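## Task

The stand's post sits in one of its holes, held by a spring pin that has a pull knob; once the pin is pulled, the post falls unless something supports it. Raise the post by 4 holes (15.2 cm) and lock it there with the pin. Letting the post fall fails the task, and lowering it quickly can fail it even while it is being held. Move the wooden block out of the tote and onto the stand's top plate. At the end the tote must lie on the work bench with no part sticking out past the edge. Any number of the robots may be used. Finish with every gripper released and every robot moved away. A robot that falls over or is left leaning fails the task.

## Robot and tools

Robots. Two identical Hello Robot Stretch 4 robots, r1 and r2, each with one arm. Each has an omni-wheel base, a lift that rides up a mast, an arm that telescopes forward from the lift, a three-joint wrist (yaw, pitch, roll) and a two-finger gripper with bendable steel fingers. The robot stands about 1.6 m tall; its base rim lies within 0.23 m of its base origin. Cameras: r1_head_camera, r1_head_left_camera, r1_head_right_camera, r1_wrist_camera, and the same four names for r2.

Frames. Each robot reports in its own base frame: origin on the floor under the base centre, x forward, y left, z up. hand_pose is the point between the open fingertips (URDF link pinch) in that frame; with all wrist joints at zero its axes line up with the base frame, and the printed value may be slightly off. base_odometry is relative to where that base started the scene and counts wheel rotation only, so slipping shows up as travel; heading is positive to the left, -3.142 to 3.142. The robots do not share a frame: only images, lidar_m and wrist_depth_mm show where one robot is relative to the other.

execute_actions(actions, cameras). actions is a list holding one action or none (empty list = just report state and images). An action is an object keyed by "r1" and/or "r2". Per robot you may give:
- base: exactly one relative move, counted from the base's last reported position: translate_m (metres, forward positive, -2 to 2), strafe_m (metres sideways, left positive, -2 to 2) or rotate_rad (radians, counter-clockwise seen from above positive, -3.2 to 3.2).
- joints: absolute targets by name, not offsets. lift_m 0 to 1.2 (metres), arm_m 0 to 0.55 (metres of extension), wrist_yaw_rad -1.134 to 4.276 (0 points forward, positive swings left, 3.14 tucked back, above 3.4 the arm may block it), wrist_pitch_rad -1.117 to 4.259 (0 level, 1.57 pointing down), wrist_roll_rad -1.117 to 4.259 (0 keeps the fingers at equal height, positive turns clockwise viewed from behind), gripper_m -0.038 to 0.141 (fingertip gap in metres; negative means the tips squeeze each other). Done tolerances: ±0.004 for lift, arm and gripper; ±0.02 for yaw and roll; ±0.05 for pitch. Joint targets outside range are clipped and reported; any other bad value or unknown key rejects the call and nothing moves.
- pace: "slow", "default", "fast" or "max" (base up to 0.1/0.3/0.4/0.6 m/s and 1/2/3/4 rad/s; a raised lift lowers these caps toward 0.3 m/s and 1 rad/s at full height).
- contact_limits: {"arm_m": value} from 0 (lightest) to 0.75 (hardest), default 0.5; the arm halts when it pushes harder.
- end_of_arm: "enable_torque", sent by itself, re-arms wrist or gripper motors that cut out.
All motions in one action start together; each action lasts at most 15 s. A robot or joint omitted from an action may still be driving toward an earlier target. cameras picks which images return (omitted, null or ["all"] gives every camera, [] none).

wait(seconds 0 to 10) lets time pass with no new command and returns state and images. zoom_image(camera, region [x0,y0,x1,y1] pixels from top-left, at most 504x504) enlarges part of that camera's latest full image. read_manual returns only licence text. finished_scene(scene 1 or 2) closes the scene irreversibly and reports success; the goal must already be met and stay met.

Results. base_status and joint_status tell how each commanded motion ended: done (for the base, wheels turned the full amount, slip included), off_target (resting short and maybe still pushing), contact_stop_at_<key> (hit something; that part goes slack, so a loaded lift may sink or a base may roll), limit_stop_at_<name> (built-in limit; limit_stop_at_tilt means leaning past 6 degrees, everything slack until upright; limit_stop_at_own_body means about to hit itself), time_out, torque_fault (wrist or gripper motor gave out and stays limp until enable_torque). After a stop the old target is dropped. on_its_own describes uncommanded behaviour; there "held at" is the target, not the position. If a call reports a stop, later motion calls in the same reply are skipped. lidar_m: 12 distances in metres, 30-degree sectors counter-clockwise from straight ahead (4th left, 7th behind, 10th right); "-" means nothing seen or closer than 0.25 m; it misses clear objects and thin legs. wrist_depth_mm: 7x7 grid of depths in mm, 100 to 2000, read from the top left. turned_by_wheels vs turned_by_imu differing by more than about 0.1 rad signals a collision or slip. base_tilt in degrees, forward and right positive, with a fixed offset up to about 1.5. motor_effort is percent of maximum, positive toward larger joint values, peak in brackets; a firm grip shows as a clear gripper_m effort change, and a held load shifts wrist pitch effort.

Gripping. Command a gap smaller than the object; squeezing harder pulls it toward the wrist. Position readings never prove you are holding something. Stuck fingertips on a surface: raise the lift.

Start tip: sending lift_m 0.4 with wrist_yaw_rad 0 in one action unfolds the wrist.

Avoid: dropping the post or lowering it fast; dropping the block; pressing or bumping the robots into each other (any base contact becomes a hard press with further driving); driving or turning with over 1 kg held and arm_m above 0.2, especially at fast paces; steady heavy pushes with a high gripper; pressing the gripper on things so a wrist motor faults; rolled, upward-tilted wrists that trigger self-collision. If both carry one load, their bases can drift up to about 3 cm apart per metre, which strains the load and can tip a robot. The scene keeps running while you think; the robots hold the last command. Loose objects may occasionally get nudged.

Each tool is called after "Emit:" by a JSON object that holds its "method" and its "body".

## Session

Emit:
{"method": "execute_actions", "body": {"actions": []}}

Scene clock: 0.00 s.
r1.base_odometry: x=+0.000 y=+0.000 heading=+0.000 (m, m, rad; r1's odometry frame)
r1.turned_by_wheels: +0.000 (rad since the last result)
r1.turned_by_imu: +0.000 (rad since the last result)
r1.base_tilt: forward=-0.2 right=-0.3 (deg)
r1.lidar_m: 0.82 1.04 2.20 3.61 2.26 1.15 1.14 1.49 5.16 1.36 0.91 0.80
r1.base_status: not commanded
r1.joint_positions: lift_m=+0.172 arm_m=+0.003 wrist_yaw_rad=+3.149 wrist_pitch_rad=+0.007 wrist_roll_rad=+0.001 gripper_m=+0.057
r1.joint_status: not commanded
r1.motor_effort: lift_m=+18 arm_m=+0 wrist_yaw_rad=+1 wrist_pitch_rad=-8 wrist_roll_rad=+1 gripper_m=-3 wheel_0=+0 wheel_1=+0 wheel_2=+0 (%)
r1.hand_pose: x=-0.1157 y=+0.0851 z=+0.3478 quat_wxyz=(-0.004, -0.004, +0.001, +1.000) (m; r1's base frame)
r1.wrist_depth_mm: - 139 240 - - - - / - 114 139 - - - - / - 117 140 - 1863 - - / 143 141 206 - - - - / 217 - - - 1863 - - / 226 1229 196 1281 198 1308 1308 / 228 809 854 110 878 831 904
r2.base_odometry: x=+0.000 y=+0.000 heading=+0.000 (m, m, rad; r2's odometry frame)
r2.turned_by_wheels: +0.000 (rad since the last result)
r2.turned_by_imu: +0.000 (rad since the last result)
r2.base_tilt: forward=+0.1 right=+0.0 (deg)
r2.lidar_m: 3.24 3.49 3.71 0.99 1.00 1.55 2.84 1.36 1.06 1.02 1.15 1.76
r2.base_status: not commanded
r2.joint_positions: lift_m=+0.166 arm_m=+0.001 wrist_yaw_rad=+3.181 wrist_pitch_rad=+0.009 wrist_roll_rad=-0.011 gripper_m=+0.057
r2.joint_status: not commanded
r2.motor_effort: lift_m=+20 arm_m=+0 wrist_yaw_rad=+0 wrist_pitch_rad=-7 wrist_roll_rad=+0 gripper_m=-2 wheel_0=+0 wheel_1=+0 wheel_2=+2 (%)
r2.hand_pose: x=-0.1195 y=+0.0759 z=+0.3413 quat_wxyz=(-0.020, -0.004, -0.006, +1.000) (m; r2's base frame)
r2.wrist_depth_mm: - 142 262 - - - - / - 115 141 - - - - / - 115 141 - - - - / - 133 173 - - - - / 212 1708 - - - - - / 1336 1499 213 1618 214 1576 1576 / 904 891 904 148 917 976 1060
pictures: r1_head_camera, r1_head_left_camera, r1_head_right_camera, r1_wrist_camera, r2_head_camera, r2_head_left_camera, r2_head_right_camera, r2_wrist_camera
Images, in order (width x height): r1_head_camera 420x560, r1_head_left_camera 420x672, r1_head_right_camera 420x672, r1_wrist_camera 616x392, r2_head_camera 420x560, r2_head_left_camera 420x672, r2_head_right_camera 420x672, r2_wrist_camera 616x392.

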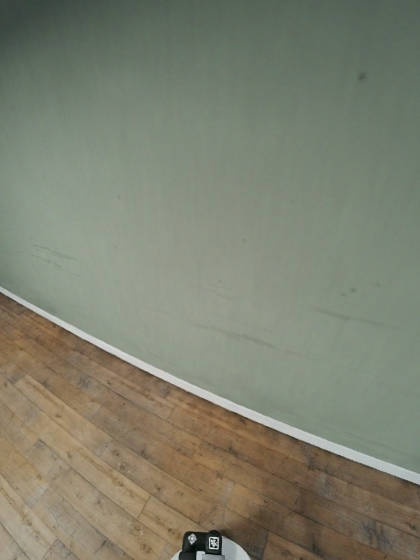

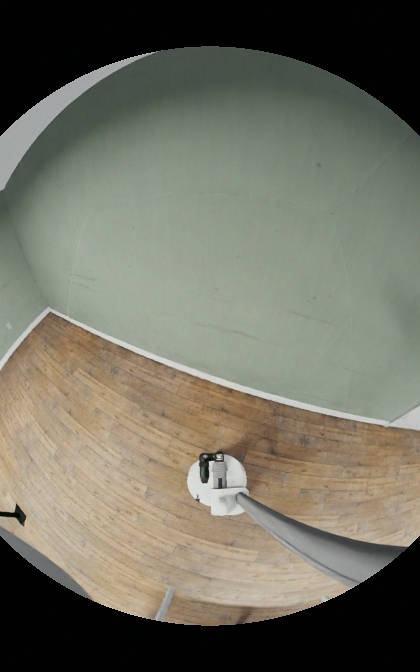

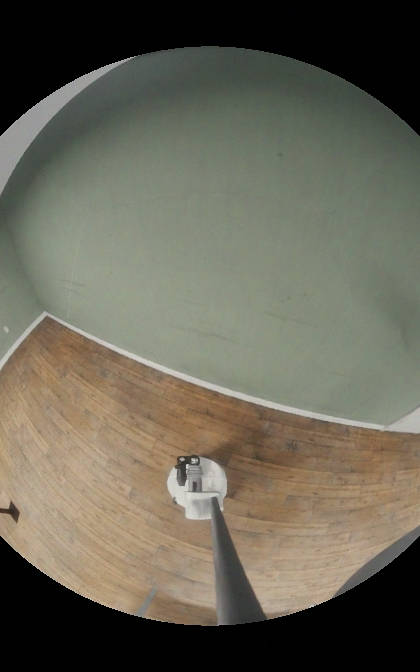

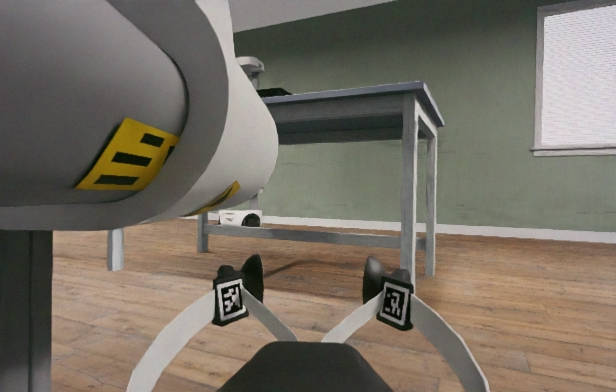

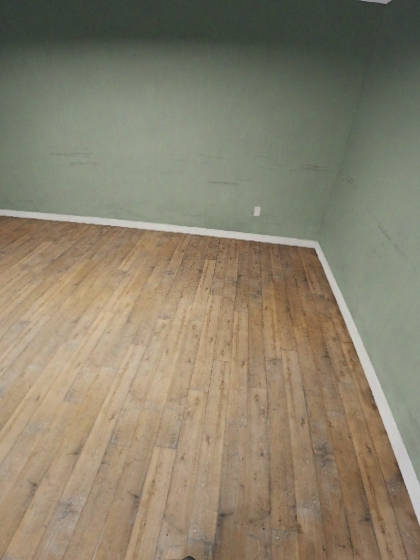

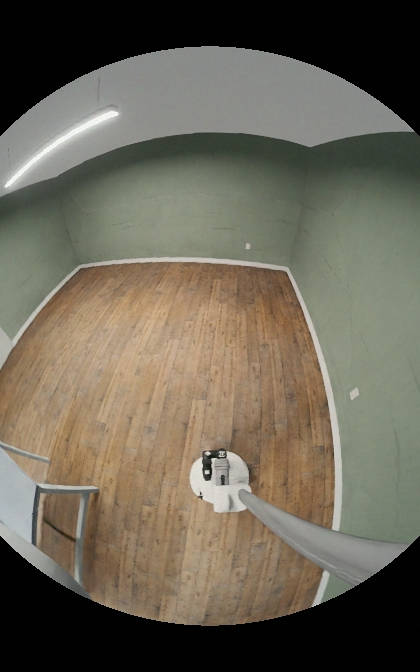

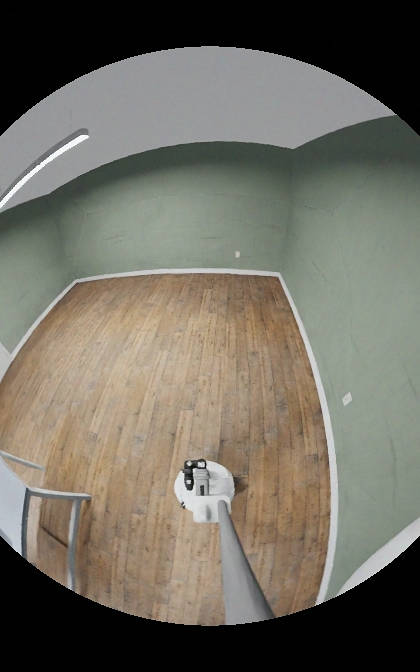

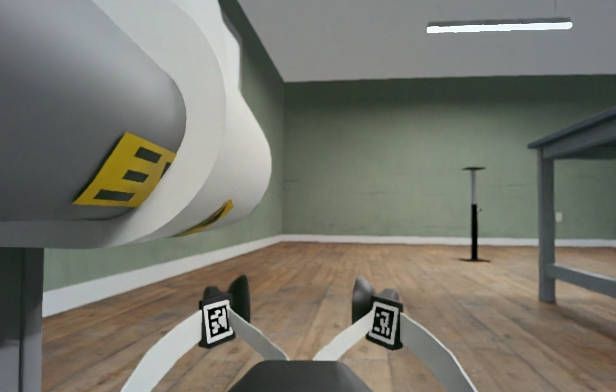

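Emit:
{"method": "execute_actions", "body": {"actions": [{"r1":{"base":{"rotate_rad":2.0},"joints":{"lift_m":0.4,"wrist_yaw_rad":0}},"r2":{"base":{"rotate_rad":2.2},"joints":{"lift_m":0.4,"wrist_yaw_rad":0}}}], "cameras": ["r1_head_camera","r2_head_camera","r1_wrist_camera","r1_head_left_camera"]}}

Scene clock: 2.60 s.
r1.base_odometry: x=+0.000 y=+0.000 heading=+2.000 (m, m, rad; r1's odometry frame)
r1.turned_by_wheels: +2.000 (rad since the last result)
r1.turned_by_imu: +2.039 (rad since the last result)
r1.base_tilt: forward=-0.2 right=-0.3 (deg)
r1.lidar_m: 2.21 1.17 1.15 1.41 5.16 1.50 0.93 0.81 0.84 1.02 1.90 3.57
r1.base_status: done
r1.joint_positions: lift_m=+0.400 arm_m=+0.003 wrist_yaw_rad=+0.001 wrist_pitch_rad=+0.007 wrist_roll_rad=+0.001 gripper_m=+0.057
r1.joint_status: all done
r1.motor_effort: lift_m=+22(23) arm_m=-1(0) wrist_yaw_rad=-1(6) wrist_pitch_rad=-7(8) wrist_roll_rad=+1(0) gripper_m=-4(4) wheel_0=+1(6) wheel_1=+1(7) wheel_2=+1(10) (%)
r1.hand_pose: x=+0.4620 y=-0.0873 z=+0.5758 quat_wxyz=(+1.000, +0.001, +0.004, +0.000) (m; r1's base frame)
r1.wrist_depth_mm: - - - - - - - / - - - - - - - / - - - - - - - / - - - - - - - / - - - - - - - / 1808 1863 196 1921 198 - - / 1308 1205 1336 110 1366 1281 1366
r2.base_odometry: x=+0.000 y=+0.000 heading=+2.199 (m, m, rad; r2's odometry frame)
r2.turned_by_wheels: +2.199 (rad since the last result)
r2.turned_by_imu: +2.216 (rad since the last result)
r2.base_tilt: forward=+0.0 right=+0.1 (deg)
r2.lidar_m: 1.04 1.87 2.21 1.23 1.04 1.04 1.23 2.09 3.25 3.73 3.63 0.99
r2.base_status: done
r2.joint_positions: lift_m=+0.400 arm_m=+0.001 wrist_yaw_rad=+0.000 wrist_pitch_rad=+0.009 wrist_roll_rad=-0.011 gripper_m=+0.057
r2.joint_status: all done
r2.motor_effort: lift_m=+24(26) arm_m=+0(0) wrist_yaw_rad=-2(7) wrist_pitch_rad=-7(7) wrist_roll_rad=+0(1) gripper_m=-4(3) wheel_0=-3(8) wheel_1=-3(9) wheel_2=-4(11) (%)
r2.hand_pose: x=+0.4608 y=-0.0873 z=+0.5753 quat_wxyz=(+1.000, -0.006, +0.005, +0.000) (m; r2's base frame)
r2.wrist_depth_mm: - - - - - - - / - - - - - - - / - - - - - - - / - - 1397 1863 1464 991 - / - - - - - - - / - - 213 - 214 - - / 1537 1430 1308 148 1430 1308 1576
pictures: r1_head_camera, r1_head_left_camera, r1_wrist_camera, r2_head_camera
Images, in order (width x height): r1_head_camera 420x560, r1_head_left_camera 420x672, r1_wrist_camera 616x392, r2_head_camera 420x560.

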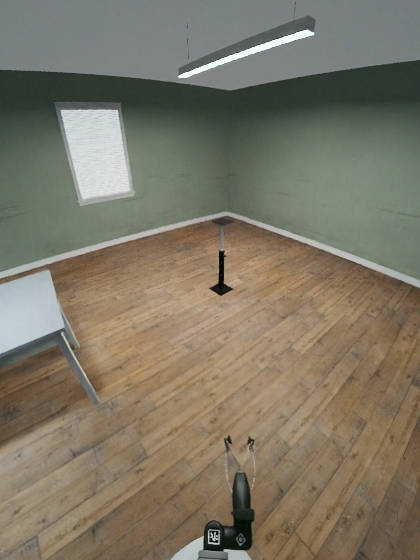

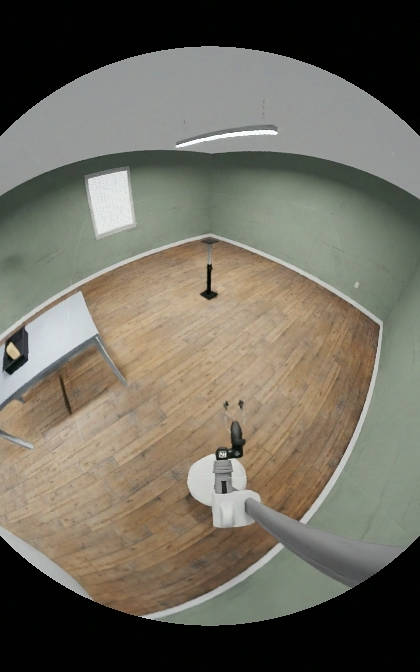

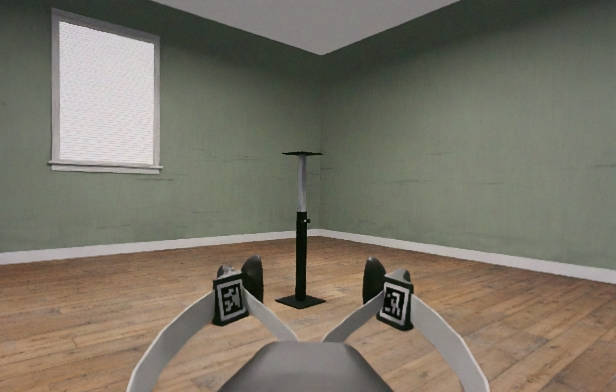

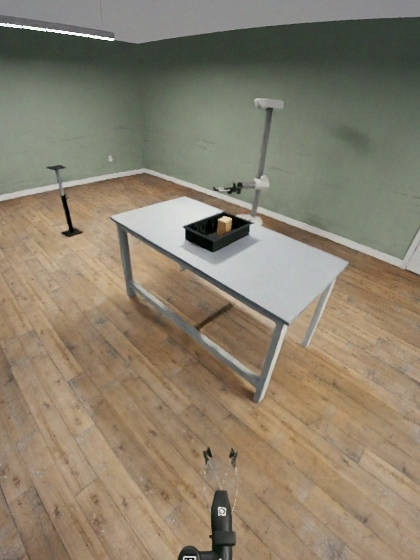

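Emit:
{"method": "execute_actions", "body": {"actions": [{"r1":{"base":{"rotate_rad":0.75}},"r2":{"base":{"rotate_rad":-0.8}}}], "cameras": []}}

Emit:
{"method": "execute_actions", "body": {"actions": [{"r1":{"base":{"strafe_m":-1.5},"pace":"max"},"r2":{"base":{"strafe_m":1.3},"joints":{"lift_m":1.05,"wrist_pitch_rad":1.0,"gripper_m":0.13},"pace":"max"}}], "cameras": ["r1_head_camera","r2_head_camera","r1_wrist_camera"]}}

Scene clock: 4.60 s.
r1.base_odometry: x=+0.000 y=+0.000 heading=+2.751 (m, m, rad; r1's odometry frame)
r1.turned_by_wheels: +0.750 (rad since the last result)
r1.turned_by_imu: +0.765 (rad since the last result)
r1.base_tilt: forward=-0.2 right=-0.2 (deg)
r1.lidar_m: 1.14 1.18 1.73 2.75 1.14 0.86 0.78 0.88 1.24 3.57 3.74 2.22
r1.base_status: done
r1.joint_positions: lift_m=+0.400 arm_m=+0.003 wrist_yaw_rad=+0.000 wrist_pitch_rad=+0.007 wrist_roll_rad=+0.001 gripper_m=+0.057
r1.joint_status: not commanded
r1.motor_effort: lift_m=+21(22) arm_m=-1(1) wrist_yaw_rad=+0(1) wrist_pitch_rad=-7(8) wrist_roll_rad=+1(1) gripper_m=-4(3) wheel_0=+0(7) wheel_1=+1(3) wheel_2=+1(8) (%)
r1.hand_pose: x=+0.4619 y=-0.0874 z=+0.5759 quat_wxyz=(+1.000, +0.001, +0.004, +0.000) (m; r1's base frame)
r1.wrist_depth_mm: - - - - - - - / - - - - - - - / 1008 991 991 - - - - / - - - - - - - / - - - - - - - / 1661 1618 197 1708 198 - - / 1281 1229 1281 110 1366 1255 1336
r2.base_odometry: x=+0.000 y=+0.000 heading=+1.400 (m, m, rad; r2's odometry frame)
r2.turned_by_wheels: -0.799 (rad since the last result)
r2.turned_by_imu: -0.805 (rad since the last result)
r2.base_tilt: forward=+0.1 right=+0.0 (deg)
r2.lidar_m: 1.57 0.99 1.29 3.58 1.59 1.10 1.05 1.07 1.44 3.24 3.34 3.84
r2.base_status: done
r2.joint_positions: lift_m=+0.400 arm_m=+0.001 wrist_yaw_rad=+0.000 wrist_pitch_rad=+0.009 wrist_roll_rad=-0.011 gripper_m=+0.057
r2.joint_status: not commanded
r2.motor_effort: lift_m=+23(24) arm_m=+0(0) wrist_yaw_rad=+0(1) wrist_pitch_rad=-7(7) wrist_roll_rad=+0(1) gripper_m=-5(5) wheel_0=+3(9) wheel_1=+3(8) wheel_2=+3(11) (%)
r2.hand_pose: x=+0.4607 y=-0.0875 z=+0.5753 quat_wxyz=(+1.000, -0.006, +0.005, +0.000) (m; r2's base frame)
r2.wrist_depth_mm: - - - - - - - / - - - - - - - / - - - - - - - / 759 - - - - - - / - - - - - - - / 1308 - 213 - 215 - - / 1042 1366 1430 148 1430 1576 1618
pictures: none
No camera images: the call's "cameras" was empty. Leave "cameras" out to get every camera's image.

Scene clock: 8.77 s.
r1.base_odometry: x=+0.571 y=+1.387 heading=+2.751 (m, m, rad; r1's odometry frame)
r1.turned_by_wheels: +0.000 (rad since the last result)
r1.turned_by_imu: -0.002 (rad since the last result)
r1.base_tilt: forward=-0.2 right=-0.2 (deg)
r1.lidar_m: 1.58 2.12 1.92 3.04 1.22 0.90 0.87 0.92 1.35 2.05 2.15 3.02
r1.base_status: done
r1.joint_positions: lift_m=+0.400 arm_m=+0.003 wrist_yaw_rad=+0.000 wrist_pitch_rad=+0.007 wrist_roll_rad=+0.001 gripper_m=+0.057
r1.joint_status: not commanded
r1.motor_effort: lift_m=+21(21) arm_m=-1(1) wrist_yaw_rad=+0(0) wrist_pitch_rad=-8(8) wrist_roll_rad=+2(1) gripper_m=-4(6) wheel_0=-1(12) wheel_1=-1(12) wheel_2=+2(2) (%)
r1.hand_pose: x=+0.4619 y=-0.0874 z=+0.5759 quat_wxyz=(+1.000, +0.001, +0.004, +0.000) (m; r1's base frame)
r1.wrist_depth_mm: - - - - - - - / - - - - - - - / - - - - - - - / - - - - - - - / - - - - - - - / 1863 1921 196 1921 198 - - / 1308 1229 1281 110 1308 1281 1366
r2.base_odometry: x=-1.281 y=+0.221 heading=+1.400 (m, m, rad; r2's odometry frame)
r2.turned_by_wheels: +0.000 (rad since the last result)
r2.turned_by_imu: -0.003 (rad since the last result)
r2.base_tilt: forward=+0.1 right=-0.1 (deg)
r2.lidar_m: 0.84 0.89 2.32 4.16 1.61 1.17 1.09 1.15 1.54 3.78 4.67 0.90
r2.base_status: done
r2.joint_positions: lift_m=+1.050 arm_m=+0.001 wrist_yaw_rad=+0.000 wrist_pitch_rad=+1.001 wrist_roll_rad=-0.011 gripper_m=+0.130
r2.joint_status: all done
r2.motor_effort: lift_m=+23(27) arm_m=+0(0) wrist_yaw_rad=-1(0) wrist_pitch_rad=-4(4) wrist_roll_rad=+0(1) gripper_m=+0(5) wheel_0=+1(15) wheel_1=-3(16) wheel_2=+0(2) (%)
r2.hand_pose: x=+0.3278 y=-0.0874 z=+0.9850 quat_wxyz=(+0.877, -0.005, +0.480, +0.003) (m; r2's base frame)
r2.wrist_depth_mm: 768 788 798 798 809 820 820 / 788 788 809 820 1808 1708 1863 / 1576 1618 1618 1661 1708 1661 1661 / 1430 1464 1464 1499 1499 1397 1499 / 1336 1308 1336 1308 1336 1366 1336 / 1205 1160 1205 1205 1205 1182 1205 / 1118 1098 1098 154 1118 1098 1138
pictures: r1_head_camera, r1_wrist_camera, r2_head_camera
Images, in order (width x height): r1_head_camera 420x560, r1_wrist_camera 616x392, r2_head_camera 420x560.

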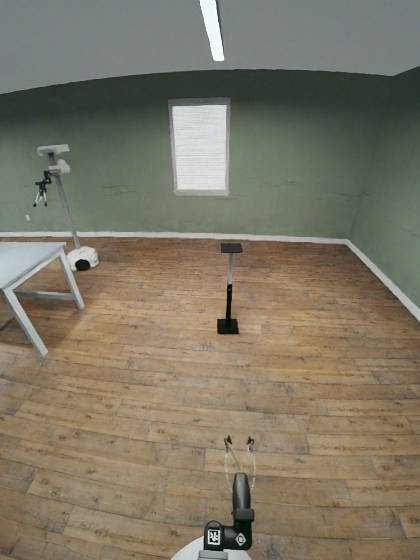

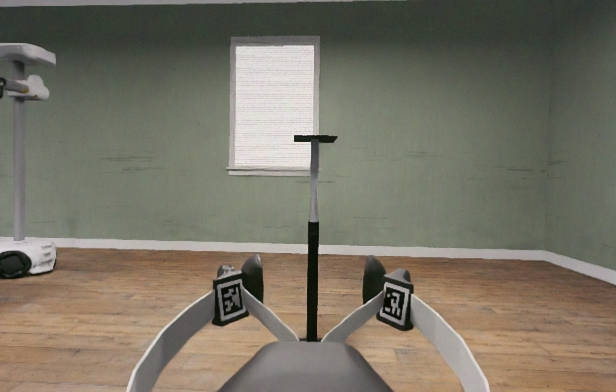

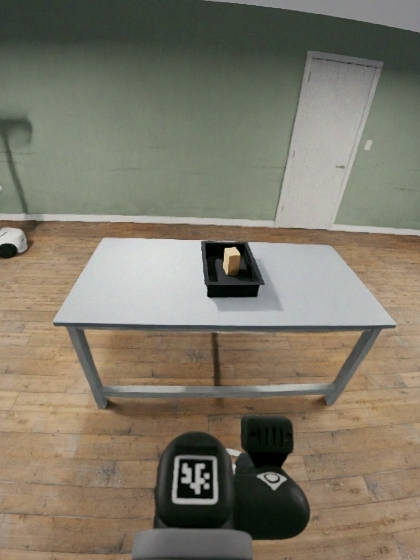

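Emit:
{"method": "execute_actions", "body": {"actions": [{"r1":{"base":{"translate_m":0.9},"joints":{"lift_m":0.3},"pace":"fast"},"r2":{"base":{"translate_m":0.55},"joints":{"lift_m":1.15,"wrist_pitch_rad":1.4,"arm_m":0.4,"gripper_m":0.14},"pace":"fast"}}], "cameras": ["r2_wrist_camera","r2_head_camera","r1_wrist_camera"]}}

Scene clock: 12.57 s.
r1.base_odometry: x=-0.261 y=+1.730 heading=+2.751 (m, m, rad; r1's odometry frame)
r1.turned_by_wheels: +0.000 (rad since the last result)
r1.turned_by_imu: +0.001 (rad since the last result)
r1.base_tilt: forward=-0.2 right=-0.2 (deg)
r1.lidar_m: 0.67 3.06 1.53 1.52 2.46 1.84 1.78 1.92 2.16 2.04 2.19 3.03
r1.base_status: done
r1.joint_positions: lift_m=+0.300 arm_m=+0.003 wrist_yaw_rad=+0.000 wrist_pitch_rad=+0.007 wrist_roll_rad=+0.001 gripper_m=+0.057
r1.joint_status: all done
r1.motor_effort: lift_m=+14(19) arm_m=-1(1) wrist_yaw_rad=+1(0) wrist_pitch_rad=-7(8) wrist_roll_rad=+1(1) gripper_m=-4(3) wheel_0=+0(7) wheel_1=+0(6) wheel_2=+2(14) (%)
r1.hand_pose: x=+0.4619 y=-0.0874 z=+0.4765 quat_wxyz=(+1.000, +0.001, +0.003, +0.000) (m; r1's base frame)
r1.wrist_depth_mm: - - - - - - - / - - - - - - - / - - - - - - - / - - - - - - - / - - - - - - - / 1576 1537 196 1430 198 1618 1708 / 1098 1042 1118 110 1138 1078 1138
r2.base_odometry: x=-1.188 y=+0.763 heading=+1.400 (m, m, rad; r2's odometry frame)
r2.turned_by_wheels: +0.000 (rad since the last result)
r2.turned_by_imu: +0.001 (rad since the last result)
r2.base_tilt: forward=+0.1 right=+0.0 (deg)
r2.lidar_m: 0.31 0.31 0.45 2.15 2.44 1.72 1.65 1.70 2.24 4.51 0.47 0.31
r2.base_status: done
r2.joint_positions: lift_m=+1.150 arm_m=+0.399 wrist_yaw_rad=+0.000 wrist_pitch_rad=+1.400 wrist_roll_rad=-0.011 gripper_m=+0.140
r2.joint_status: all done
r2.motor_effort: lift_m=+23(25) arm_m=+8(10) wrist_yaw_rad=-1(0) wrist_pitch_rad=-1(3) wrist_roll_rad=+0(1) gripper_m=-1(1) wheel_0=+3(8) wheel_1=+2(7) wheel_2=-1(12) (%)
r2.hand_pose: x=+0.6185 y=-0.0874 z=+1.0436 quat_wxyz=(+0.765, -0.004, +0.644, +0.004) (m; r2's base frame)
r2.wrist_depth_mm: 580 574 580 585 585 591 591 / 559 559 549 517 504 569 569 / 535 535 535 539 521 544 549 / 521 521 521 521 473 525 530 / 500 500 504 504 508 508 512 / 484 214 455 488 492 492 496 / 469 469 473 148 455 430 484
pictures: r1_wrist_camera, r2_head_camera, r2_wrist_camera
Images, in order (width x height): r1_wrist_camera 616x392, r2_head_camera 420x560, r2_wrist_camera 616x392.

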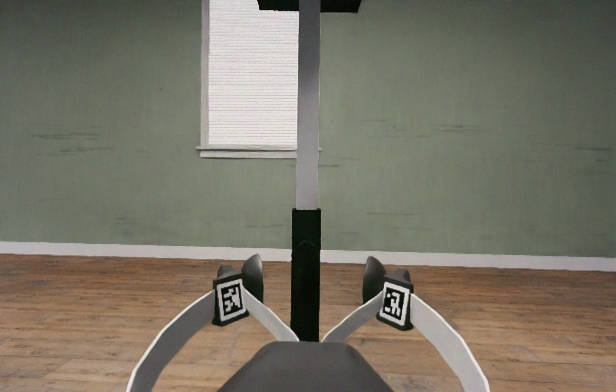

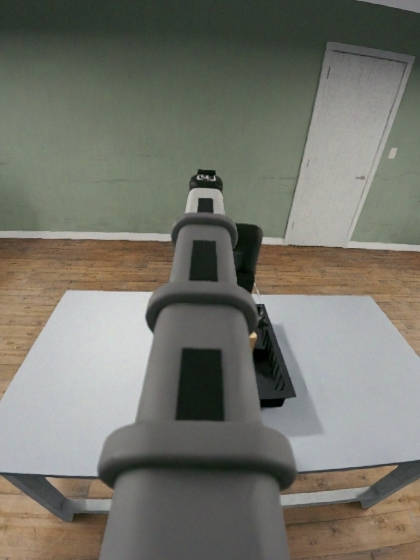

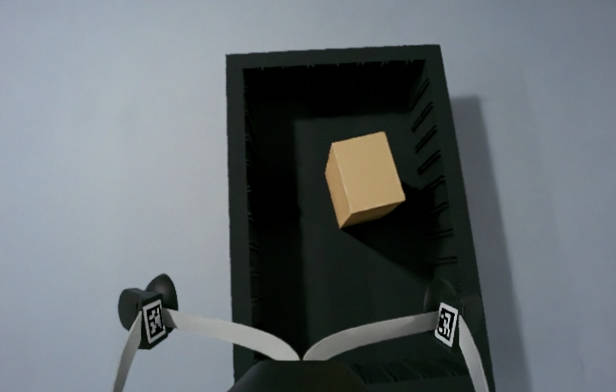

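Emit:
{"method": "execute_actions", "body": {"actions": [{"r1":{"joints":{"arm_m":0.12,"lift_m":0.29}},"r2":{"base":{"strafe_m":-0.07},"joints":{"lift_m":1.03,"wrist_roll_rad":-0.2,"arm_m":0.52,"gripper_m":0.105}}}], "cameras": ["r2_wrist_camera","r1_head_left_camera","r1_wrist_camera"]}}

Emit:
{"method": "zoom_image", "body": {"camera": "r1_head_left_camera", "region": [160,300,300,440]}}

Scene clock: 15.30 s.
r1.base_odometry: x=-0.261 y=+1.730 heading=+2.751 (m, m, rad; r1's odometry frame)
r1.turned_by_wheels: +0.000 (rad since the last result)
r1.turned_by_imu: -0.001 (rad since the last result)
r1.base_tilt: forward=-0.2 right=-0.2 (deg)
r1.lidar_m: 0.65 3.09 1.53 1.52 2.45 1.83 1.77 1.90 2.14 2.09 2.19 3.01
r1.base_status: not commanded
r1.joint_positions: lift_m=+0.290 arm_m=+0.119 wrist_yaw_rad=+0.000 wrist_pitch_rad=+0.007 wrist_roll_rad=+0.001 gripper_m=+0.057
r1.joint_status: all done
r1.motor_effort: lift_m=+13(12) arm_m=+6(6) wrist_yaw_rad=+1(1) wrist_pitch_rad=-7(7) wrist_roll_rad=-1(0) gripper_m=-3(4) wheel_0=-1(0) wheel_1=+0(0) wheel_2=+1(1) (%)
r1.hand_pose: x=+0.5783 y=-0.0874 z=+0.4666 quat_wxyz=(+1.000, +0.001, +0.003, +0.000) (m; r1's base frame)
r1.wrist_depth_mm: - - - - - - - / - - - - - - - / - - - - - - - / - - - - - - - / - - - - - - - / 1618 1537 196 399 198 1661 1661 / 1098 1008 1098 110 1098 1060 1118
r2.base_odometry: x=-1.119 y=+0.751 heading=+1.400 (m, m, rad; r2's odometry frame)
r2.turned_by_wheels: +0.000 (rad since the last result)
r2.turned_by_imu: +0.001 (rad since the last result)
r2.base_tilt: forward=+0.1 right=-0.1 (deg)
r2.lidar_m: 0.30 0.33 0.46 2.22 2.45 1.74 1.64 1.68 2.26 4.43 0.48 0.33
r2.base_status: done
r2.joint_positions: lift_m=+1.030 arm_m=+0.519 wrist_yaw_rad=+0.000 wrist_pitch_rad=+1.400 wrist_roll_rad=-0.200 gripper_m=+0.105
r2.joint_status: all done
r2.motor_effort: lift_m=+15(22) arm_m=+8(10) wrist_yaw_rad=-1(2) wrist_pitch_rad=-2(1) wrist_roll_rad=-1(3) gripper_m=+0(4) wheel_0=+1(9) wheel_1=+0(9) wheel_2=+0(0) (%)
r2.hand_pose: x=+0.7384 y=-0.0874 z=+0.9243 quat_wxyz=(+0.761, -0.076, +0.641, +0.064) (m; r2's base frame)
r2.wrist_depth_mm: 427 433 439 445 455 462 1336 / 415 418 336 336 436 442 449 / 402 399 404 407 357 424 430 / 389 351 394 399 399 413 415 / 377 338 384 268 384 399 404 / 366 287 368 259 216 387 389 / 355 279 359 149 327 370 379
pictures: r1_head_left_camera, r1_wrist_camera, r2_wrist_camera
Images, in order (width x height): r1_head_left_camera 420x672, r1_wrist_camera 616x392, r2_wrist_camera 616x392.

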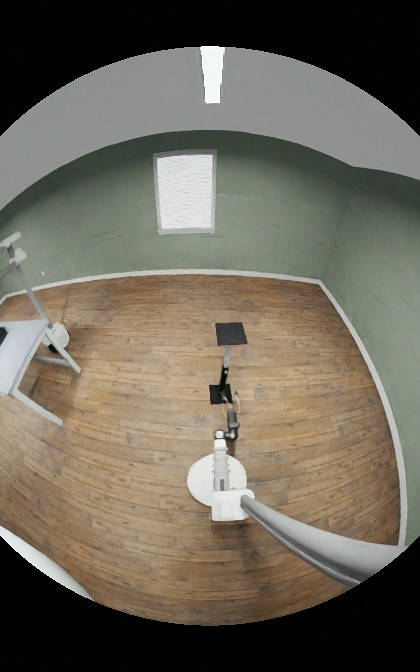

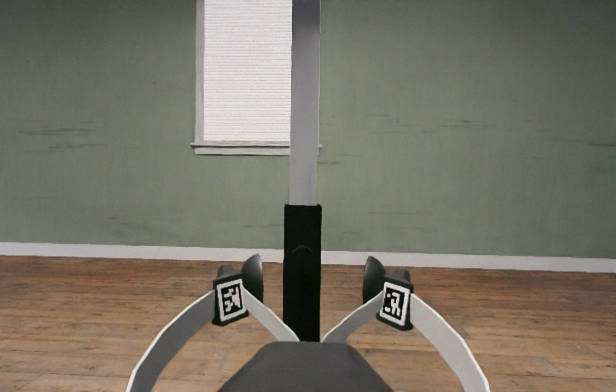

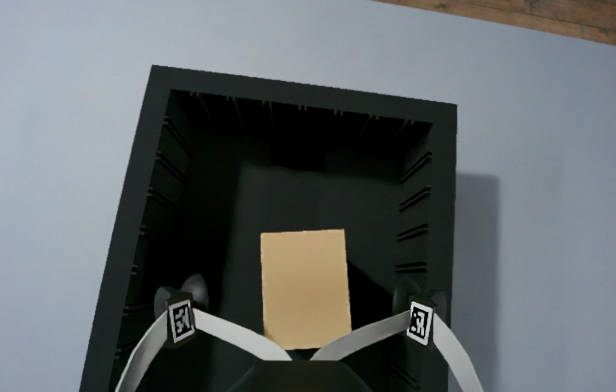

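Region (160, 300, 300, 440) of r1_head_left_camera's 420x672 image, scaled by 3.600, with more detail than that image has.

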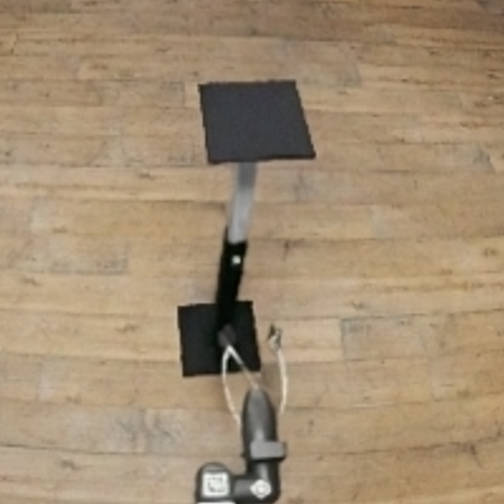

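Emit:
{"method": "execute_actions", "body": {"actions": [{"r1":{"base":{"strafe_m":0.013},"joints":{"arm_m":0.21,"lift_m":0.278,"gripper_m":0.07}},"r2":{"joints":{"lift_m":0.95}}}], "cameras": []}}

Emit:
{"method": "execute_actions", "body": {"actions": [{"r2":{"joints":{"gripper_m":0.01}}}], "cameras": []}}

Emit:
{"method": "execute_actions", "body": {"actions": [{"r2":{"joints":{"lift_m":1.12}}}], "cameras": ["r2_wrist_camera","r1_head_left_camera","r1_wrist_camera"]}}

Emit:
{"method": "zoom_image", "body": {"camera": "r1_head_left_camera", "region": [180,330,280,430]}}

Scene clock: 16.97 s.
r1.base_odometry: x=-0.266 y=+1.718 heading=+2.751 (m, m, rad; r1's odometry frame)
r1.turned_by_wheels: +0.000 (rad since the last result)
r1.turned_by_imu: +0.000 (rad since the last result)
r1.base_tilt: forward=-0.2 right=-0.2 (deg)
r1.lidar_m: 0.67 3.09 1.55 1.49 2.47 1.84 1.78 1.89 2.17 2.10 2.21 3.04
r1.base_status: done
r1.joint_positions: lift_m=+0.278 arm_m=+0.209 wrist_yaw_rad=+0.000 wrist_pitch_rad=+0.007 wrist_roll_rad=+0.001 gripper_m=+0.070
r1.joint_status: all done
r1.motor_effort: lift_m=+14(12) arm_m=+6(6) wrist_yaw_rad=+1(1) wrist_pitch_rad=-7(8) wrist_roll_rad=+1(1) gripper_m=-1(3) wheel_0=-1(6) wheel_1=-1(8) wheel_2=+0(2) (%)
r1.hand_pose: x=+0.6683 y=-0.0874 z=+0.4546 quat_wxyz=(+1.000, +0.001, +0.003, +0.000) (m; r1's base frame)
r1.wrist_depth_mm: - - - - - - - / - - - - - - - / - - - - - - - / - - - - - - - / - - - 306 - - - / 1537 1499 196 307 198 1576 1618 / 1042 991 1078 110 1078 1025 1118
r2.base_odometry: x=-1.119 y=+0.751 heading=+1.400 (m, m, rad; r2's odometry frame)
r2.turned_by_wheels: +0.000 (rad since the last result)
r2.turned_by_imu: +0.000 (rad since the last result)
r2.base_tilt: forward=+0.1 right=+0.0 (deg)
r2.lidar_m: 0.30 0.33 0.44 2.22 2.46 1.74 1.64 1.68 2.28 4.42 0.48 0.33
r2.base_status: not commanded
r2.joint_positions: lift_m=+0.950 arm_m=+0.519 wrist_yaw_rad=+0.000 wrist_pitch_rad=+1.400 wrist_roll_rad=-0.200 gripper_m=+0.105
r2.joint_status: all done
r2.motor_effort: lift_m=+15(15) arm_m=+8(8) wrist_yaw_rad=-1(1) wrist_pitch_rad=-1(1) wrist_roll_rad=-1(1) gripper_m=-3(2) wheel_0=+1(0) wheel_1=+0(0) wheel_2=+0(0) (%)
r2.hand_pose: x=+0.7384 y=-0.0874 z=+0.8443 quat_wxyz=(+0.761, -0.076, +0.641, +0.064) (m; r2's base frame)
r2.wrist_depth_mm: 342 251 253 255 359 364 370 / 330 252 307 291 274 259 357 / 319 265 325 329 330 271 345 / 306 278 314 320 322 258 332 / 219 287 303 189 310 249 322 / 211 262 212 182 191 230 310 / 204 263 283 149 289 215 301
pictures: none
No camera images: the call's "cameras" was empty. Leave "cameras" out to get every camera's image.

Scene clock: 18.73 s.
r1.base_odometry: x=-0.266 y=+1.718 heading=+2.751 (m, m, rad; r1's odometry frame)
r1.turned_by_wheels: +0.000 (rad since the last result)
r1.turned_by_imu: +0.000 (rad since the last result)
r1.base_tilt: forward=-0.2 right=-0.2 (deg)
r1.lidar_m: 0.68 3.11 1.53 1.49 2.46 1.84 1.79 1.90 2.15 2.09 2.20 3.01
r1.base_status: not commanded
r1.joint_positions: lift_m=+0.278 arm_m=+0.209 wrist_yaw_rad=+0.000 wrist_pitch_rad=+0.007 wrist_roll_rad=+0.001 gripper_m=+0.070
r1.joint_status: not commanded
r1.motor_effort: lift_m=+14(13) arm_m=+6(6) wrist_yaw_rad=+1(1) wrist_pitch_rad=-8(7) wrist_roll_rad=+1(1) gripper_m=-3(3) wheel_0=+0(1) wheel_1=-1(1) wheel_2=+0(0) (%)
r1.hand_pose: x=+0.6683 y=-0.0874 z=+0.4546 quat_wxyz=(+1.000, +0.001, +0.003, +0.000) (m; r1's base frame)
r1.wrist_depth_mm: - - - - - - - / - - - - - - - / - - - - - - - / - - - - - - - / - - - 304 - - - / 1499 1537 195 307 197 1576 1618 / 1042 991 1060 110 1078 1008 1078
r2.base_odometry: x=-1.119 y=+0.751 heading=+1.400 (m, m, rad; r2's odometry frame)
r2.turned_by_wheels: +0.000 (rad since the last result)
r2.turned_by_imu: +0.000 (rad since the last result)
r2.base_tilt: forward=+0.1 right=+0.0 (deg)
r2.lidar_m: 0.30 0.33 0.45 2.22 2.46 1.75 1.63 1.69 2.27 4.41 0.49 0.33
r2.base_status: not commanded
r2.joint_positions: lift_m=+0.950 arm_m=+0.519 wrist_yaw_rad=+0.000 wrist_pitch_rad=+1.401 wrist_roll_rad=-0.200 gripper_m=+0.011
r2.joint_status: all done
r2.motor_effort: lift_m=+15(15) arm_m=+8(8) wrist_yaw_rad=-2(1) wrist_pitch_rad=-2(4) wrist_roll_rad=-1(1) gripper_m=-23(26) wheel_0=+0(0) wheel_1=+0(0) wheel_2=+0(0) (%)
r2.hand_pose: x=+0.7382 y=-0.0874 z=+0.8442 quat_wxyz=(+0.761, -0.076, +0.641, +0.064) (m; r2's base frame)
r2.wrist_depth_mm: 338 250 254 254 359 366 368 / 329 254 309 290 276 260 355 / 317 265 322 329 330 258 343 / 304 277 314 317 320 241 332 / 218 289 303 177 307 233 322 / 211 278 181 169 191 237 310 / 204 248 282 164 263 210 300
pictures: none
No camera images: the call's "cameras" was empty. Leave "cameras" out to get every camera's image.

Scene clock: 20.53 s.
r1.base_odometry: x=-0.266 y=+1.718 heading=+2.751 (m, m, rad; r1's odometry frame)
r1.turned_by_wheels: +0.000 (rad since the last result)
r1.turned_by_imu: +0.000 (rad since the last result)
r1.base_tilt: forward=-0.2 right=-0.3 (deg)
r1.lidar_m: 0.66 3.10 1.51 1.51 2.46 1.85 1.77 1.89 2.19 2.08 2.21 3.00
r1.base_status: not commanded
r1.joint_positions: lift_m=+0.278 arm_m=+0.209 wrist_yaw_rad=+0.000 wrist_pitch_rad=+0.007 wrist_roll_rad=+0.001 gripper_m=+0.070
r1.joint_status: not commanded
r1.motor_effort: lift_m=+14(14) arm_m=+6(6) wrist_yaw_rad=+1(1) wrist_pitch_rad=-8(8) wrist_roll_rad=+0(0) gripper_m=-3(3) wheel_0=+0(1) wheel_1=-1(1) wheel_2=+0(0) (%)
r1.hand_pose: x=+0.6683 y=-0.0874 z=+0.4546 quat_wxyz=(+1.000, +0.001, +0.003, +0.000) (m; r1's base frame)
r1.wrist_depth_mm: - - - - - - - / - - - - - - - / - - - - - - - / - - - - - - - / - - - 306 - - - / 1537 1537 196 306 198 1576 1618 / 1042 991 1060 110 1060 1025 1078
r2.base_odometry: x=-1.119 y=+0.751 heading=+1.400 (m, m, rad; r2's odometry frame)
r2.turned_by_wheels: +0.000 (rad since the last result)
r2.turned_by_imu: +0.000 (rad since the last result)
r2.base_tilt: forward=+0.0 right=+0.0 (deg)
r2.lidar_m: 0.31 0.32 0.46 2.22 2.48 1.73 1.65 1.69 2.25 4.42 0.49 0.31
r2.base_status: not commanded
r2.joint_positions: lift_m=+1.120 arm_m=+0.519 wrist_yaw_rad=+0.000 wrist_pitch_rad=+1.401 wrist_roll_rad=-0.200 gripper_m=+0.011
r2.joint_status: all done
r2.motor_effort: lift_m=+25(27) arm_m=+8(8) wrist_yaw_rad=-1(1) wrist_pitch_rad=-3(4) wrist_roll_rad=-1(2) gripper_m=-24(26) wheel_0=+0(1) wheel_1=+0(0) wheel_2=+0(0) (%)
r2.hand_pose: x=+0.7382 y=-0.0874 z=+1.0134 quat_wxyz=(+0.761, -0.076, +0.641, +0.064) (m; r2's base frame)
r2.wrist_depth_mm: 525 535 539 1397 1464 1464 1464 / 508 512 521 525 535 539 554 / 492 496 418 445 462 525 530 / 477 480 484 492 488 504 508 / 459 462 462 177 459 484 496 / 449 445 181 169 191 473 477 / 436 355 433 164 366 449 462
pictures: r1_head_left_camera, r1_wrist_camera, r2_wrist_camera
Images, in order (width x height): r1_head_left_camera 420x672, r1_wrist_camera 616x392, r2_wrist_camera 616x392.

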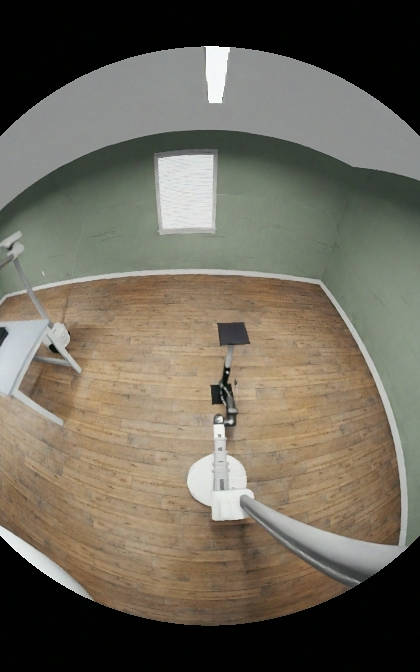

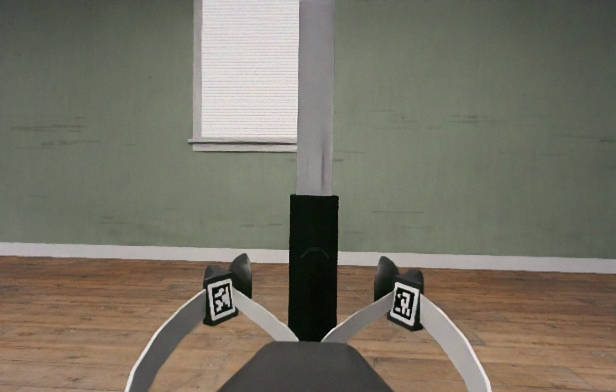

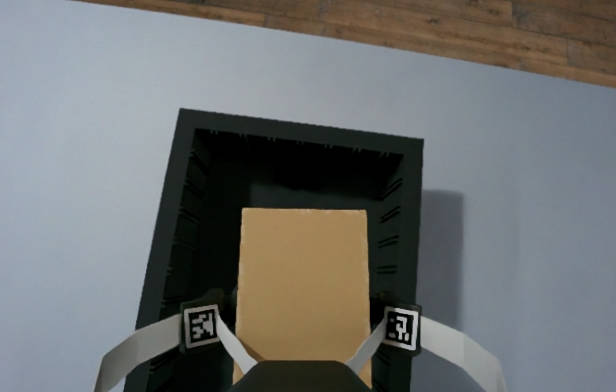

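Region (180, 330, 280, 430) of r1_head_left_camera's 420x672 image, scaled by 5.040, with more detail than that image has.

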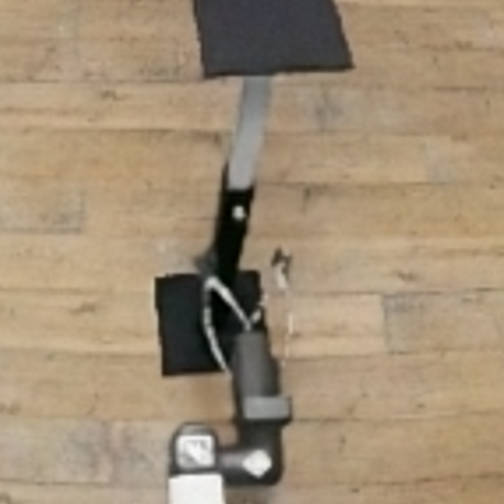

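Emit:
{"method": "execute_actions", "body": {"actions": [{"r2":{"base":{"rotate_rad":1.57},"joints":{"arm_m":0.15,"wrist_roll_rad":0}}}], "cameras": []}}

Emit:
{"method": "execute_actions", "body": {"actions": [{"r2":{"base":{"translate_m":1.6},"pace":"fast"}}], "cameras": []}}

Emit:
{"method": "execute_actions", "body": {"actions": [{"r2":{"base":{"strafe_m":-0.33}}}], "cameras": ["r2_wrist_camera","r1_head_camera","r2_head_right_camera"]}}

Scene clock: 23.33 s.
r1.base_odometry: x=-0.266 y=+1.718 heading=+2.751 (m, m, rad; r1's odometry frame)
r1.turned_by_wheels: +0.000 (rad since the last result)
r1.turned_by_imu: -0.001 (rad since the last result)
r1.base_tilt: forward=-0.2 right=-0.2 (deg)
r1.lidar_m: 0.65 3.09 1.54 1.51 2.48 1.85 1.78 1.91 2.16 2.08 2.20 3.02
r1.base_status: not commanded
r1.joint_positions: lift_m=+0.278 arm_m=+0.209 wrist_yaw_rad=+0.000 wrist_pitch_rad=+0.007 wrist_roll_rad=+0.001 gripper_m=+0.070
r1.joint_status: not commanded
r1.motor_effort: lift_m=+14(14) arm_m=+6(6) wrist_yaw_rad=+1(1) wrist_pitch_rad=-7(7) wrist_roll_rad=+2(1) gripper_m=-4(3) wheel_0=-1(1) wheel_1=-1(1) wheel_2=+0(0) (%)
r1.hand_pose: x=+0.6683 y=-0.0874 z=+0.4546 quat_wxyz=(+1.000, +0.001, +0.003, +0.000) (m; r1's base frame)
r1.wrist_depth_mm: - - - - - - - / - - - - - - - / - - - - - - - / - - - - - - - / - - - 304 - - - / 1537 1499 196 306 198 1576 1618 / 1042 1008 1060 110 1098 1025 1098
r2.base_odometry: x=-1.119 y=+0.751 heading=+2.969 (m, m, rad; r2's odometry frame)
r2.turned_by_wheels: +1.569 (rad since the last result)
r2.turned_by_imu: +1.581 (rad since the last result)
r2.base_tilt: forward=-0.1 right=-0.1 (deg)
r2.lidar_m: 2.19 2.43 1.71 1.63 1.68 2.29 - 0.50 0.34 0.30 0.33 0.45
r2.base_status: done
r2.joint_positions: lift_m=+1.120 arm_m=+0.151 wrist_yaw_rad=+0.000 wrist_pitch_rad=+1.401 wrist_roll_rad=+0.000 gripper_m=+0.011
r2.joint_status: all done
r2.motor_effort: lift_m=+24(25) arm_m=-8(7) wrist_yaw_rad=-1(2) wrist_pitch_rad=-4(4) wrist_roll_rad=+1(2) gripper_m=-24(27) wheel_0=-3(7) wheel_1=-3(8) wheel_2=-4(10) (%)
r2.hand_pose: x=+0.3711 y=-0.0874 z=+1.0135 quat_wxyz=(+0.764, +0.000, +0.645, +0.000) (m; r2's base frame)
r2.wrist_depth_mm: 1366 1430 1397 1430 1430 1430 1464 / 1366 1336 1336 1366 1366 535 539 / 1308 1308 1308 1336 1336 521 521 / 1229 1255 1281 1255 1255 500 500 / 1205 1229 1229 177 1229 488 484 / 1182 1182 181 169 191 477 469 / 1138 1138 946 164 976 452 455
pictures: none
No camera images: the call's "cameras" was empty. Leave "cameras" out to get every camera's image.

Scene clock: 29.73 s.
r1.base_odometry: x=-0.266 y=+1.718 heading=+2.751 (m, m, rad; r1's odometry frame)
r1.turned_by_wheels: +0.000 (rad since the last result)
r1.turned_by_imu: -0.001 (rad since the last result)
r1.base_tilt: forward=-0.2 right=-0.2 (deg)
r1.lidar_m: 0.66 1.14 1.53 1.48 2.46 1.85 1.77 1.90 2.17 2.09 2.21 3.01
r1.base_status: not commanded
r1.joint_positions: lift_m=+0.278 arm_m=+0.209 wrist_yaw_rad=+0.000 wrist_pitch_rad=+0.007 wrist_roll_rad=+0.001 gripper_m=+0.070
r1.joint_status: not commanded
r1.motor_effort: lift_m=+14(14) arm_m=+6(6) wrist_yaw_rad=+0(0) wrist_pitch_rad=-7(7) wrist_roll_rad=+1(0) gripper_m=-4(2) wheel_0=-1(0) wheel_1=-1(1) wheel_2=+0(0) (%)
r1.hand_pose: x=+0.6683 y=-0.0874 z=+0.4546 quat_wxyz=(+1.000, +0.001, +0.003, +0.000) (m; r1's base frame)
r1.wrist_depth_mm: - - - - - - - / - - - - - - - / - - - - - - - / - - - - - - - / - - - 307 - - - / 891 1308 195 307 197 1576 1618 / 668 741 1060 110 1078 1025 1098
r2.base_odometry: x=-2.695 y=+1.025 heading=+2.970 (m, m, rad; r2's odometry frame)
r2.turned_by_wheels: +0.000 (rad since the last result)
r2.turned_by_imu: +0.004 (rad since the last result)
r2.base_tilt: forward=+0.0 right=+0.0 (deg)
r2.lidar_m: 2.62 2.51 1.78 1.65 1.74 2.35 1.27 0.95 1.30 2.99 0.86 0.65
r2.base_status: done
r2.joint_positions: lift_m=+1.120 arm_m=+0.151 wrist_yaw_rad=+0.000 wrist_pitch_rad=+1.401 wrist_roll_rad=+0.000 gripper_m=+0.011
r2.joint_status: not commanded
r2.motor_effort: lift_m=+24(24) arm_m=-8(8) wrist_yaw_rad=-1(1) wrist_pitch_rad=-3(4) wrist_roll_rad=+0(0) gripper_m=-25(24) wheel_0=+2(6) wheel_1=+2(6) wheel_2=+0(13) (%)
r2.hand_pose: x=+0.3710 y=-0.0874 z=+1.0135 quat_wxyz=(+0.764, +0.000, +0.645, +0.000) (m; r2's base frame)
r2.wrist_depth_mm: 1397 1397 1397 1397 1430 1430 473 / 1366 1366 1366 1366 1366 1366 462 / 1308 1308 1308 1308 1308 1308 831 / 1255 1281 1255 1281 1281 1255 1255 / 1205 1229 1229 177 1255 1281 1229 / 1182 1182 181 169 191 1205 1229 / 1138 1138 946 164 1138 1138 1160
pictures: none
No camera images: the call's "cameras" was empty. Leave "cameras" out to get every camera's image.

Scene clock: 32.17 s.
r1.base_odometry: x=-0.266 y=+1.718 heading=+2.751 (m, m, rad; r1's odometry frame)
r1.turned_by_wheels: +0.000 (rad since the last result)
r1.turned_by_imu: -0.001 (rad since the last result)
r1.base_tilt: forward=-0.2 right=-0.2 (deg)
r1.lidar_m: 0.68 0.77 1.54 1.49 2.47 1.83 1.78 1.88 2.17 2.09 2.21 3.02
r1.base_status: not commanded
r1.joint_positions: lift_m=+0.278 arm_m=+0.209 wrist_yaw_rad=+0.000 wrist_pitch_rad=+0.007 wrist_roll_rad=+0.001 gripper_m=+0.070
r1.joint_status: not commanded
r1.motor_effort: lift_m=+14(14) arm_m=+6(6) wrist_yaw_rad=+1(1) wrist_pitch_rad=-8(8) wrist_roll_rad=+0(1) gripper_m=-2(2) wheel_0=-1(1) wheel_1=-1(1) wheel_2=+0(0) (%)
r1.hand_pose: x=+0.6683 y=-0.0874 z=+0.4546 quat_wxyz=(+1.000, +0.001, +0.003, +0.000) (m; r1's base frame)
r1.wrist_depth_mm: - - - - - - - / - - - - - - - / - - - - - - - / - - - - - - - / - - - 304 - - - / 1537 1499 196 304 197 1576 1576 / 1042 1008 1060 110 1078 1042 1098
r2.base_odometry: x=-2.639 y=+1.350 heading=+2.970 (m, m, rad; r2's odometry frame)
r2.turned_by_wheels: +0.000 (rad since the last result)
r2.turned_by_imu: +0.002 (rad since the last result)
r2.base_tilt: forward=+0.1 right=+0.0 (deg)
r2.lidar_m: 0.55 2.76 2.10 1.99 2.11 2.80 0.89 0.92 2.78 2.66 0.80 0.59
r2.base_status: done
r2.joint_positions: lift_m=+1.120 arm_m=+0.151 wrist_yaw_rad=+0.000 wrist_pitch_rad=+1.401 wrist_roll_rad=+0.000 gripper_m=+0.011
r2.joint_status: not commanded
r2.motor_effort: lift_m=+24(24) arm_m=-8(8) wrist_yaw_rad=-1(1) wrist_pitch_rad=-4(4) wrist_roll_rad=+2(1) gripper_m=-23(27) wheel_0=+3(11) wheel_1=-2(10) wheel_2=+0(1) (%)
r2.hand_pose: x=+0.3710 y=-0.0874 z=+1.0135 quat_wxyz=(+0.764, +0.000, +0.645, +0.000) (m; r2's base frame)
r2.wrist_depth_mm: 1366 1397 1397 469 1397 1430 1430 / 1366 1336 1336 455 1366 1366 1397 / 1308 1308 1308 831 1308 1160 1098 / 1255 1281 1281 1255 1281 1205 1060 / 1229 1205 1229 177 1255 1229 1060 / 1160 1182 181 169 191 1182 1205 / 1138 1138 960 164 1138 1138 1182
pictures: r1_head_camera, r2_head_right_camera, r2_wrist_camera
Images, in order (width x height): r1_head_camera 420x560, r2_head_right_camera 420x672, r2_wrist_camera 616x392.

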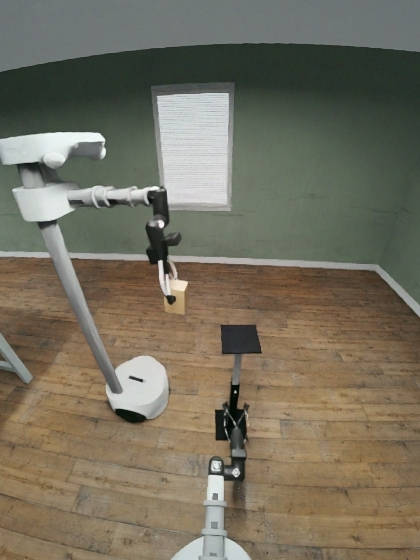

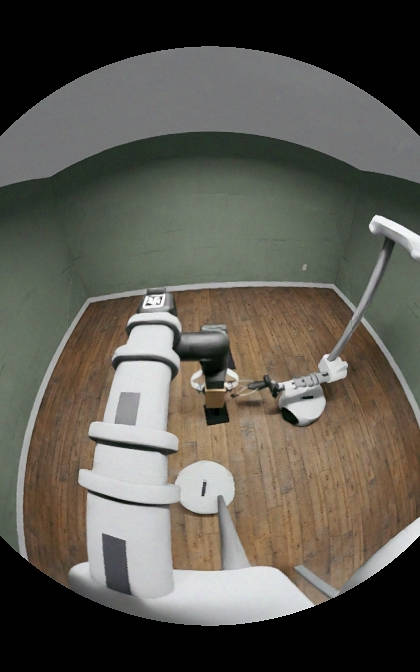

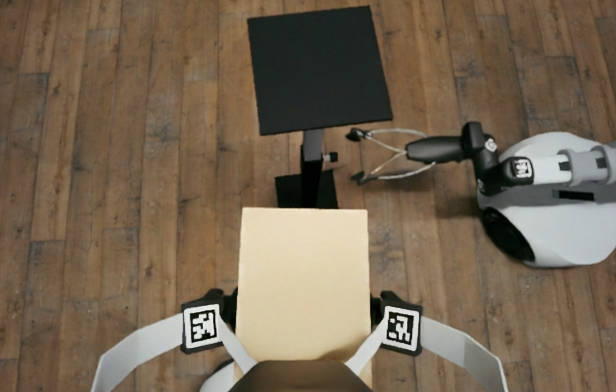

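Emit:
{"method": "execute_actions", "body": {"actions": [{"r1":{"joints":{"arm_m":0.25}},"r2":{"base":{"strafe_m":-0.015},"joints":{"arm_m":0.41,"lift_m":1.04}}}], "cameras": ["r2_wrist_camera","r1_head_camera"]}}

Emit:
{"method": "zoom_image", "body": {"camera": "r1_head_camera", "region": [150,250,330,430]}}

Scene clock: 34.27 s.
r1.base_odometry: x=-0.266 y=+1.718 heading=+2.751 (m, m, rad; r1's odometry frame)
r1.turned_by_wheels: +0.000 (rad since the last result)
r1.turned_by_imu: +0.000 (rad since the last result)
r1.base_tilt: forward=-0.2 right=-0.2 (deg)
r1.lidar_m: 0.65 0.84 1.52 1.49 2.44 1.82 1.78 1.91 2.17 2.09 2.19 3.01
r1.base_status: not commanded
r1.joint_positions: lift_m=+0.278 arm_m=+0.249 wrist_yaw_rad=+0.000 wrist_pitch_rad=+0.007 wrist_roll_rad=+0.001 gripper_m=+0.070
r1.joint_status: all done
r1.motor_effort: lift_m=+13(14) arm_m=+6(7) wrist_yaw_rad=+0(1) wrist_pitch_rad=-8(8) wrist_roll_rad=+0(1) gripper_m=-3(2) wheel_0=-1(1) wheel_1=-1(1) wheel_2=+0(0) (%)
r1.hand_pose: x=+0.7083 y=-0.0874 z=+0.4546 quat_wxyz=(+1.000, +0.001, +0.003, +0.000) (m; r1's base frame)
r1.wrist_depth_mm: - - - 272 - - - / - - - 272 - - - / - - - 273 - - - / - - - 274 - - - / - - - 266 - - - / 1499 1537 195 268 197 1537 1618 / 1042 991 1060 110 1078 1025 1098
r2.base_odometry: x=-2.636 y=+1.365 heading=+2.970 (m, m, rad; r2's odometry frame)
r2.turned_by_wheels: +0.000 (rad since the last result)
r2.turned_by_imu: +0.000 (rad since the last result)
r2.base_tilt: forward=+0.1 right=+0.0 (deg)
r2.lidar_m: 0.54 2.75 2.14 2.00 2.11 2.82 0.91 0.92 2.80 2.65 0.79 0.55
r2.base_status: done
r2.joint_positions: lift_m=+1.040 arm_m=+0.409 wrist_yaw_rad=+0.000 wrist_pitch_rad=+1.401 wrist_roll_rad=+0.000 gripper_m=+0.011
r2.joint_status: all done
r2.motor_effort: lift_m=+16(23) arm_m=+8(9) wrist_yaw_rad=-1(1) wrist_pitch_rad=-3(4) wrist_roll_rad=+0(2) gripper_m=-24(25) wheel_0=+3(9) wheel_1=-3(10) wheel_2=+0(0) (%)
r2.hand_pose: x=+0.6283 y=-0.0874 z=+0.9342 quat_wxyz=(+0.765, +0.000, +0.645, +0.000) (m; r2's base frame)
r2.wrist_depth_mm: 1281 1308 1308 1308 1336 1336 1336 / 1255 1255 1281 1255 1308 1281 1308 / 1229 1205 1255 1229 1229 1255 1255 / 1182 1182 1160 342 1205 1205 1205 / 1118 1118 332 177 336 1008 960 / 1098 1098 181 169 191 1118 591 / 1060 1060 307 164 312 1078 1060
pictures: r1_head_camera, r2_wrist_camera
Images, in order (width x height): r1_head_camera 420x560, r2_wrist_camera 616x392.

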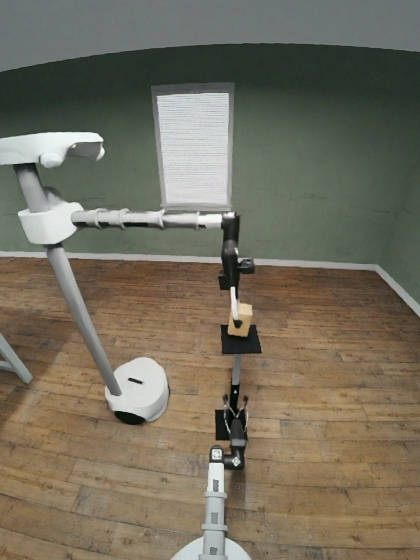

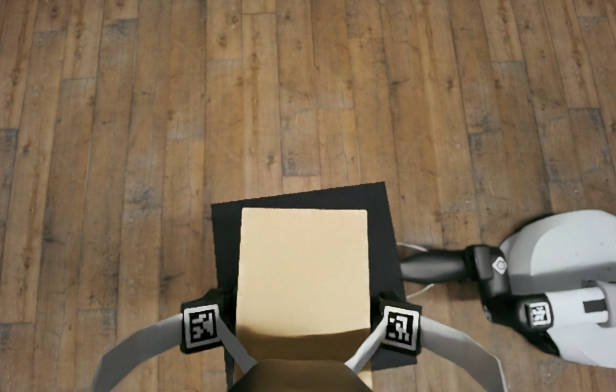

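Region (150, 250, 330, 430) of r1_head_camera's 420x560 image, scaled by 2.800, with more detail than that image has.

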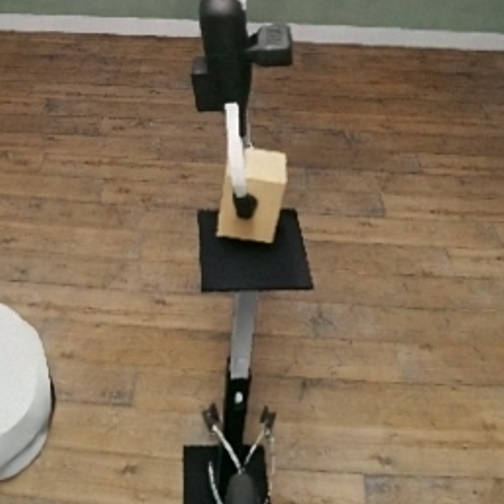

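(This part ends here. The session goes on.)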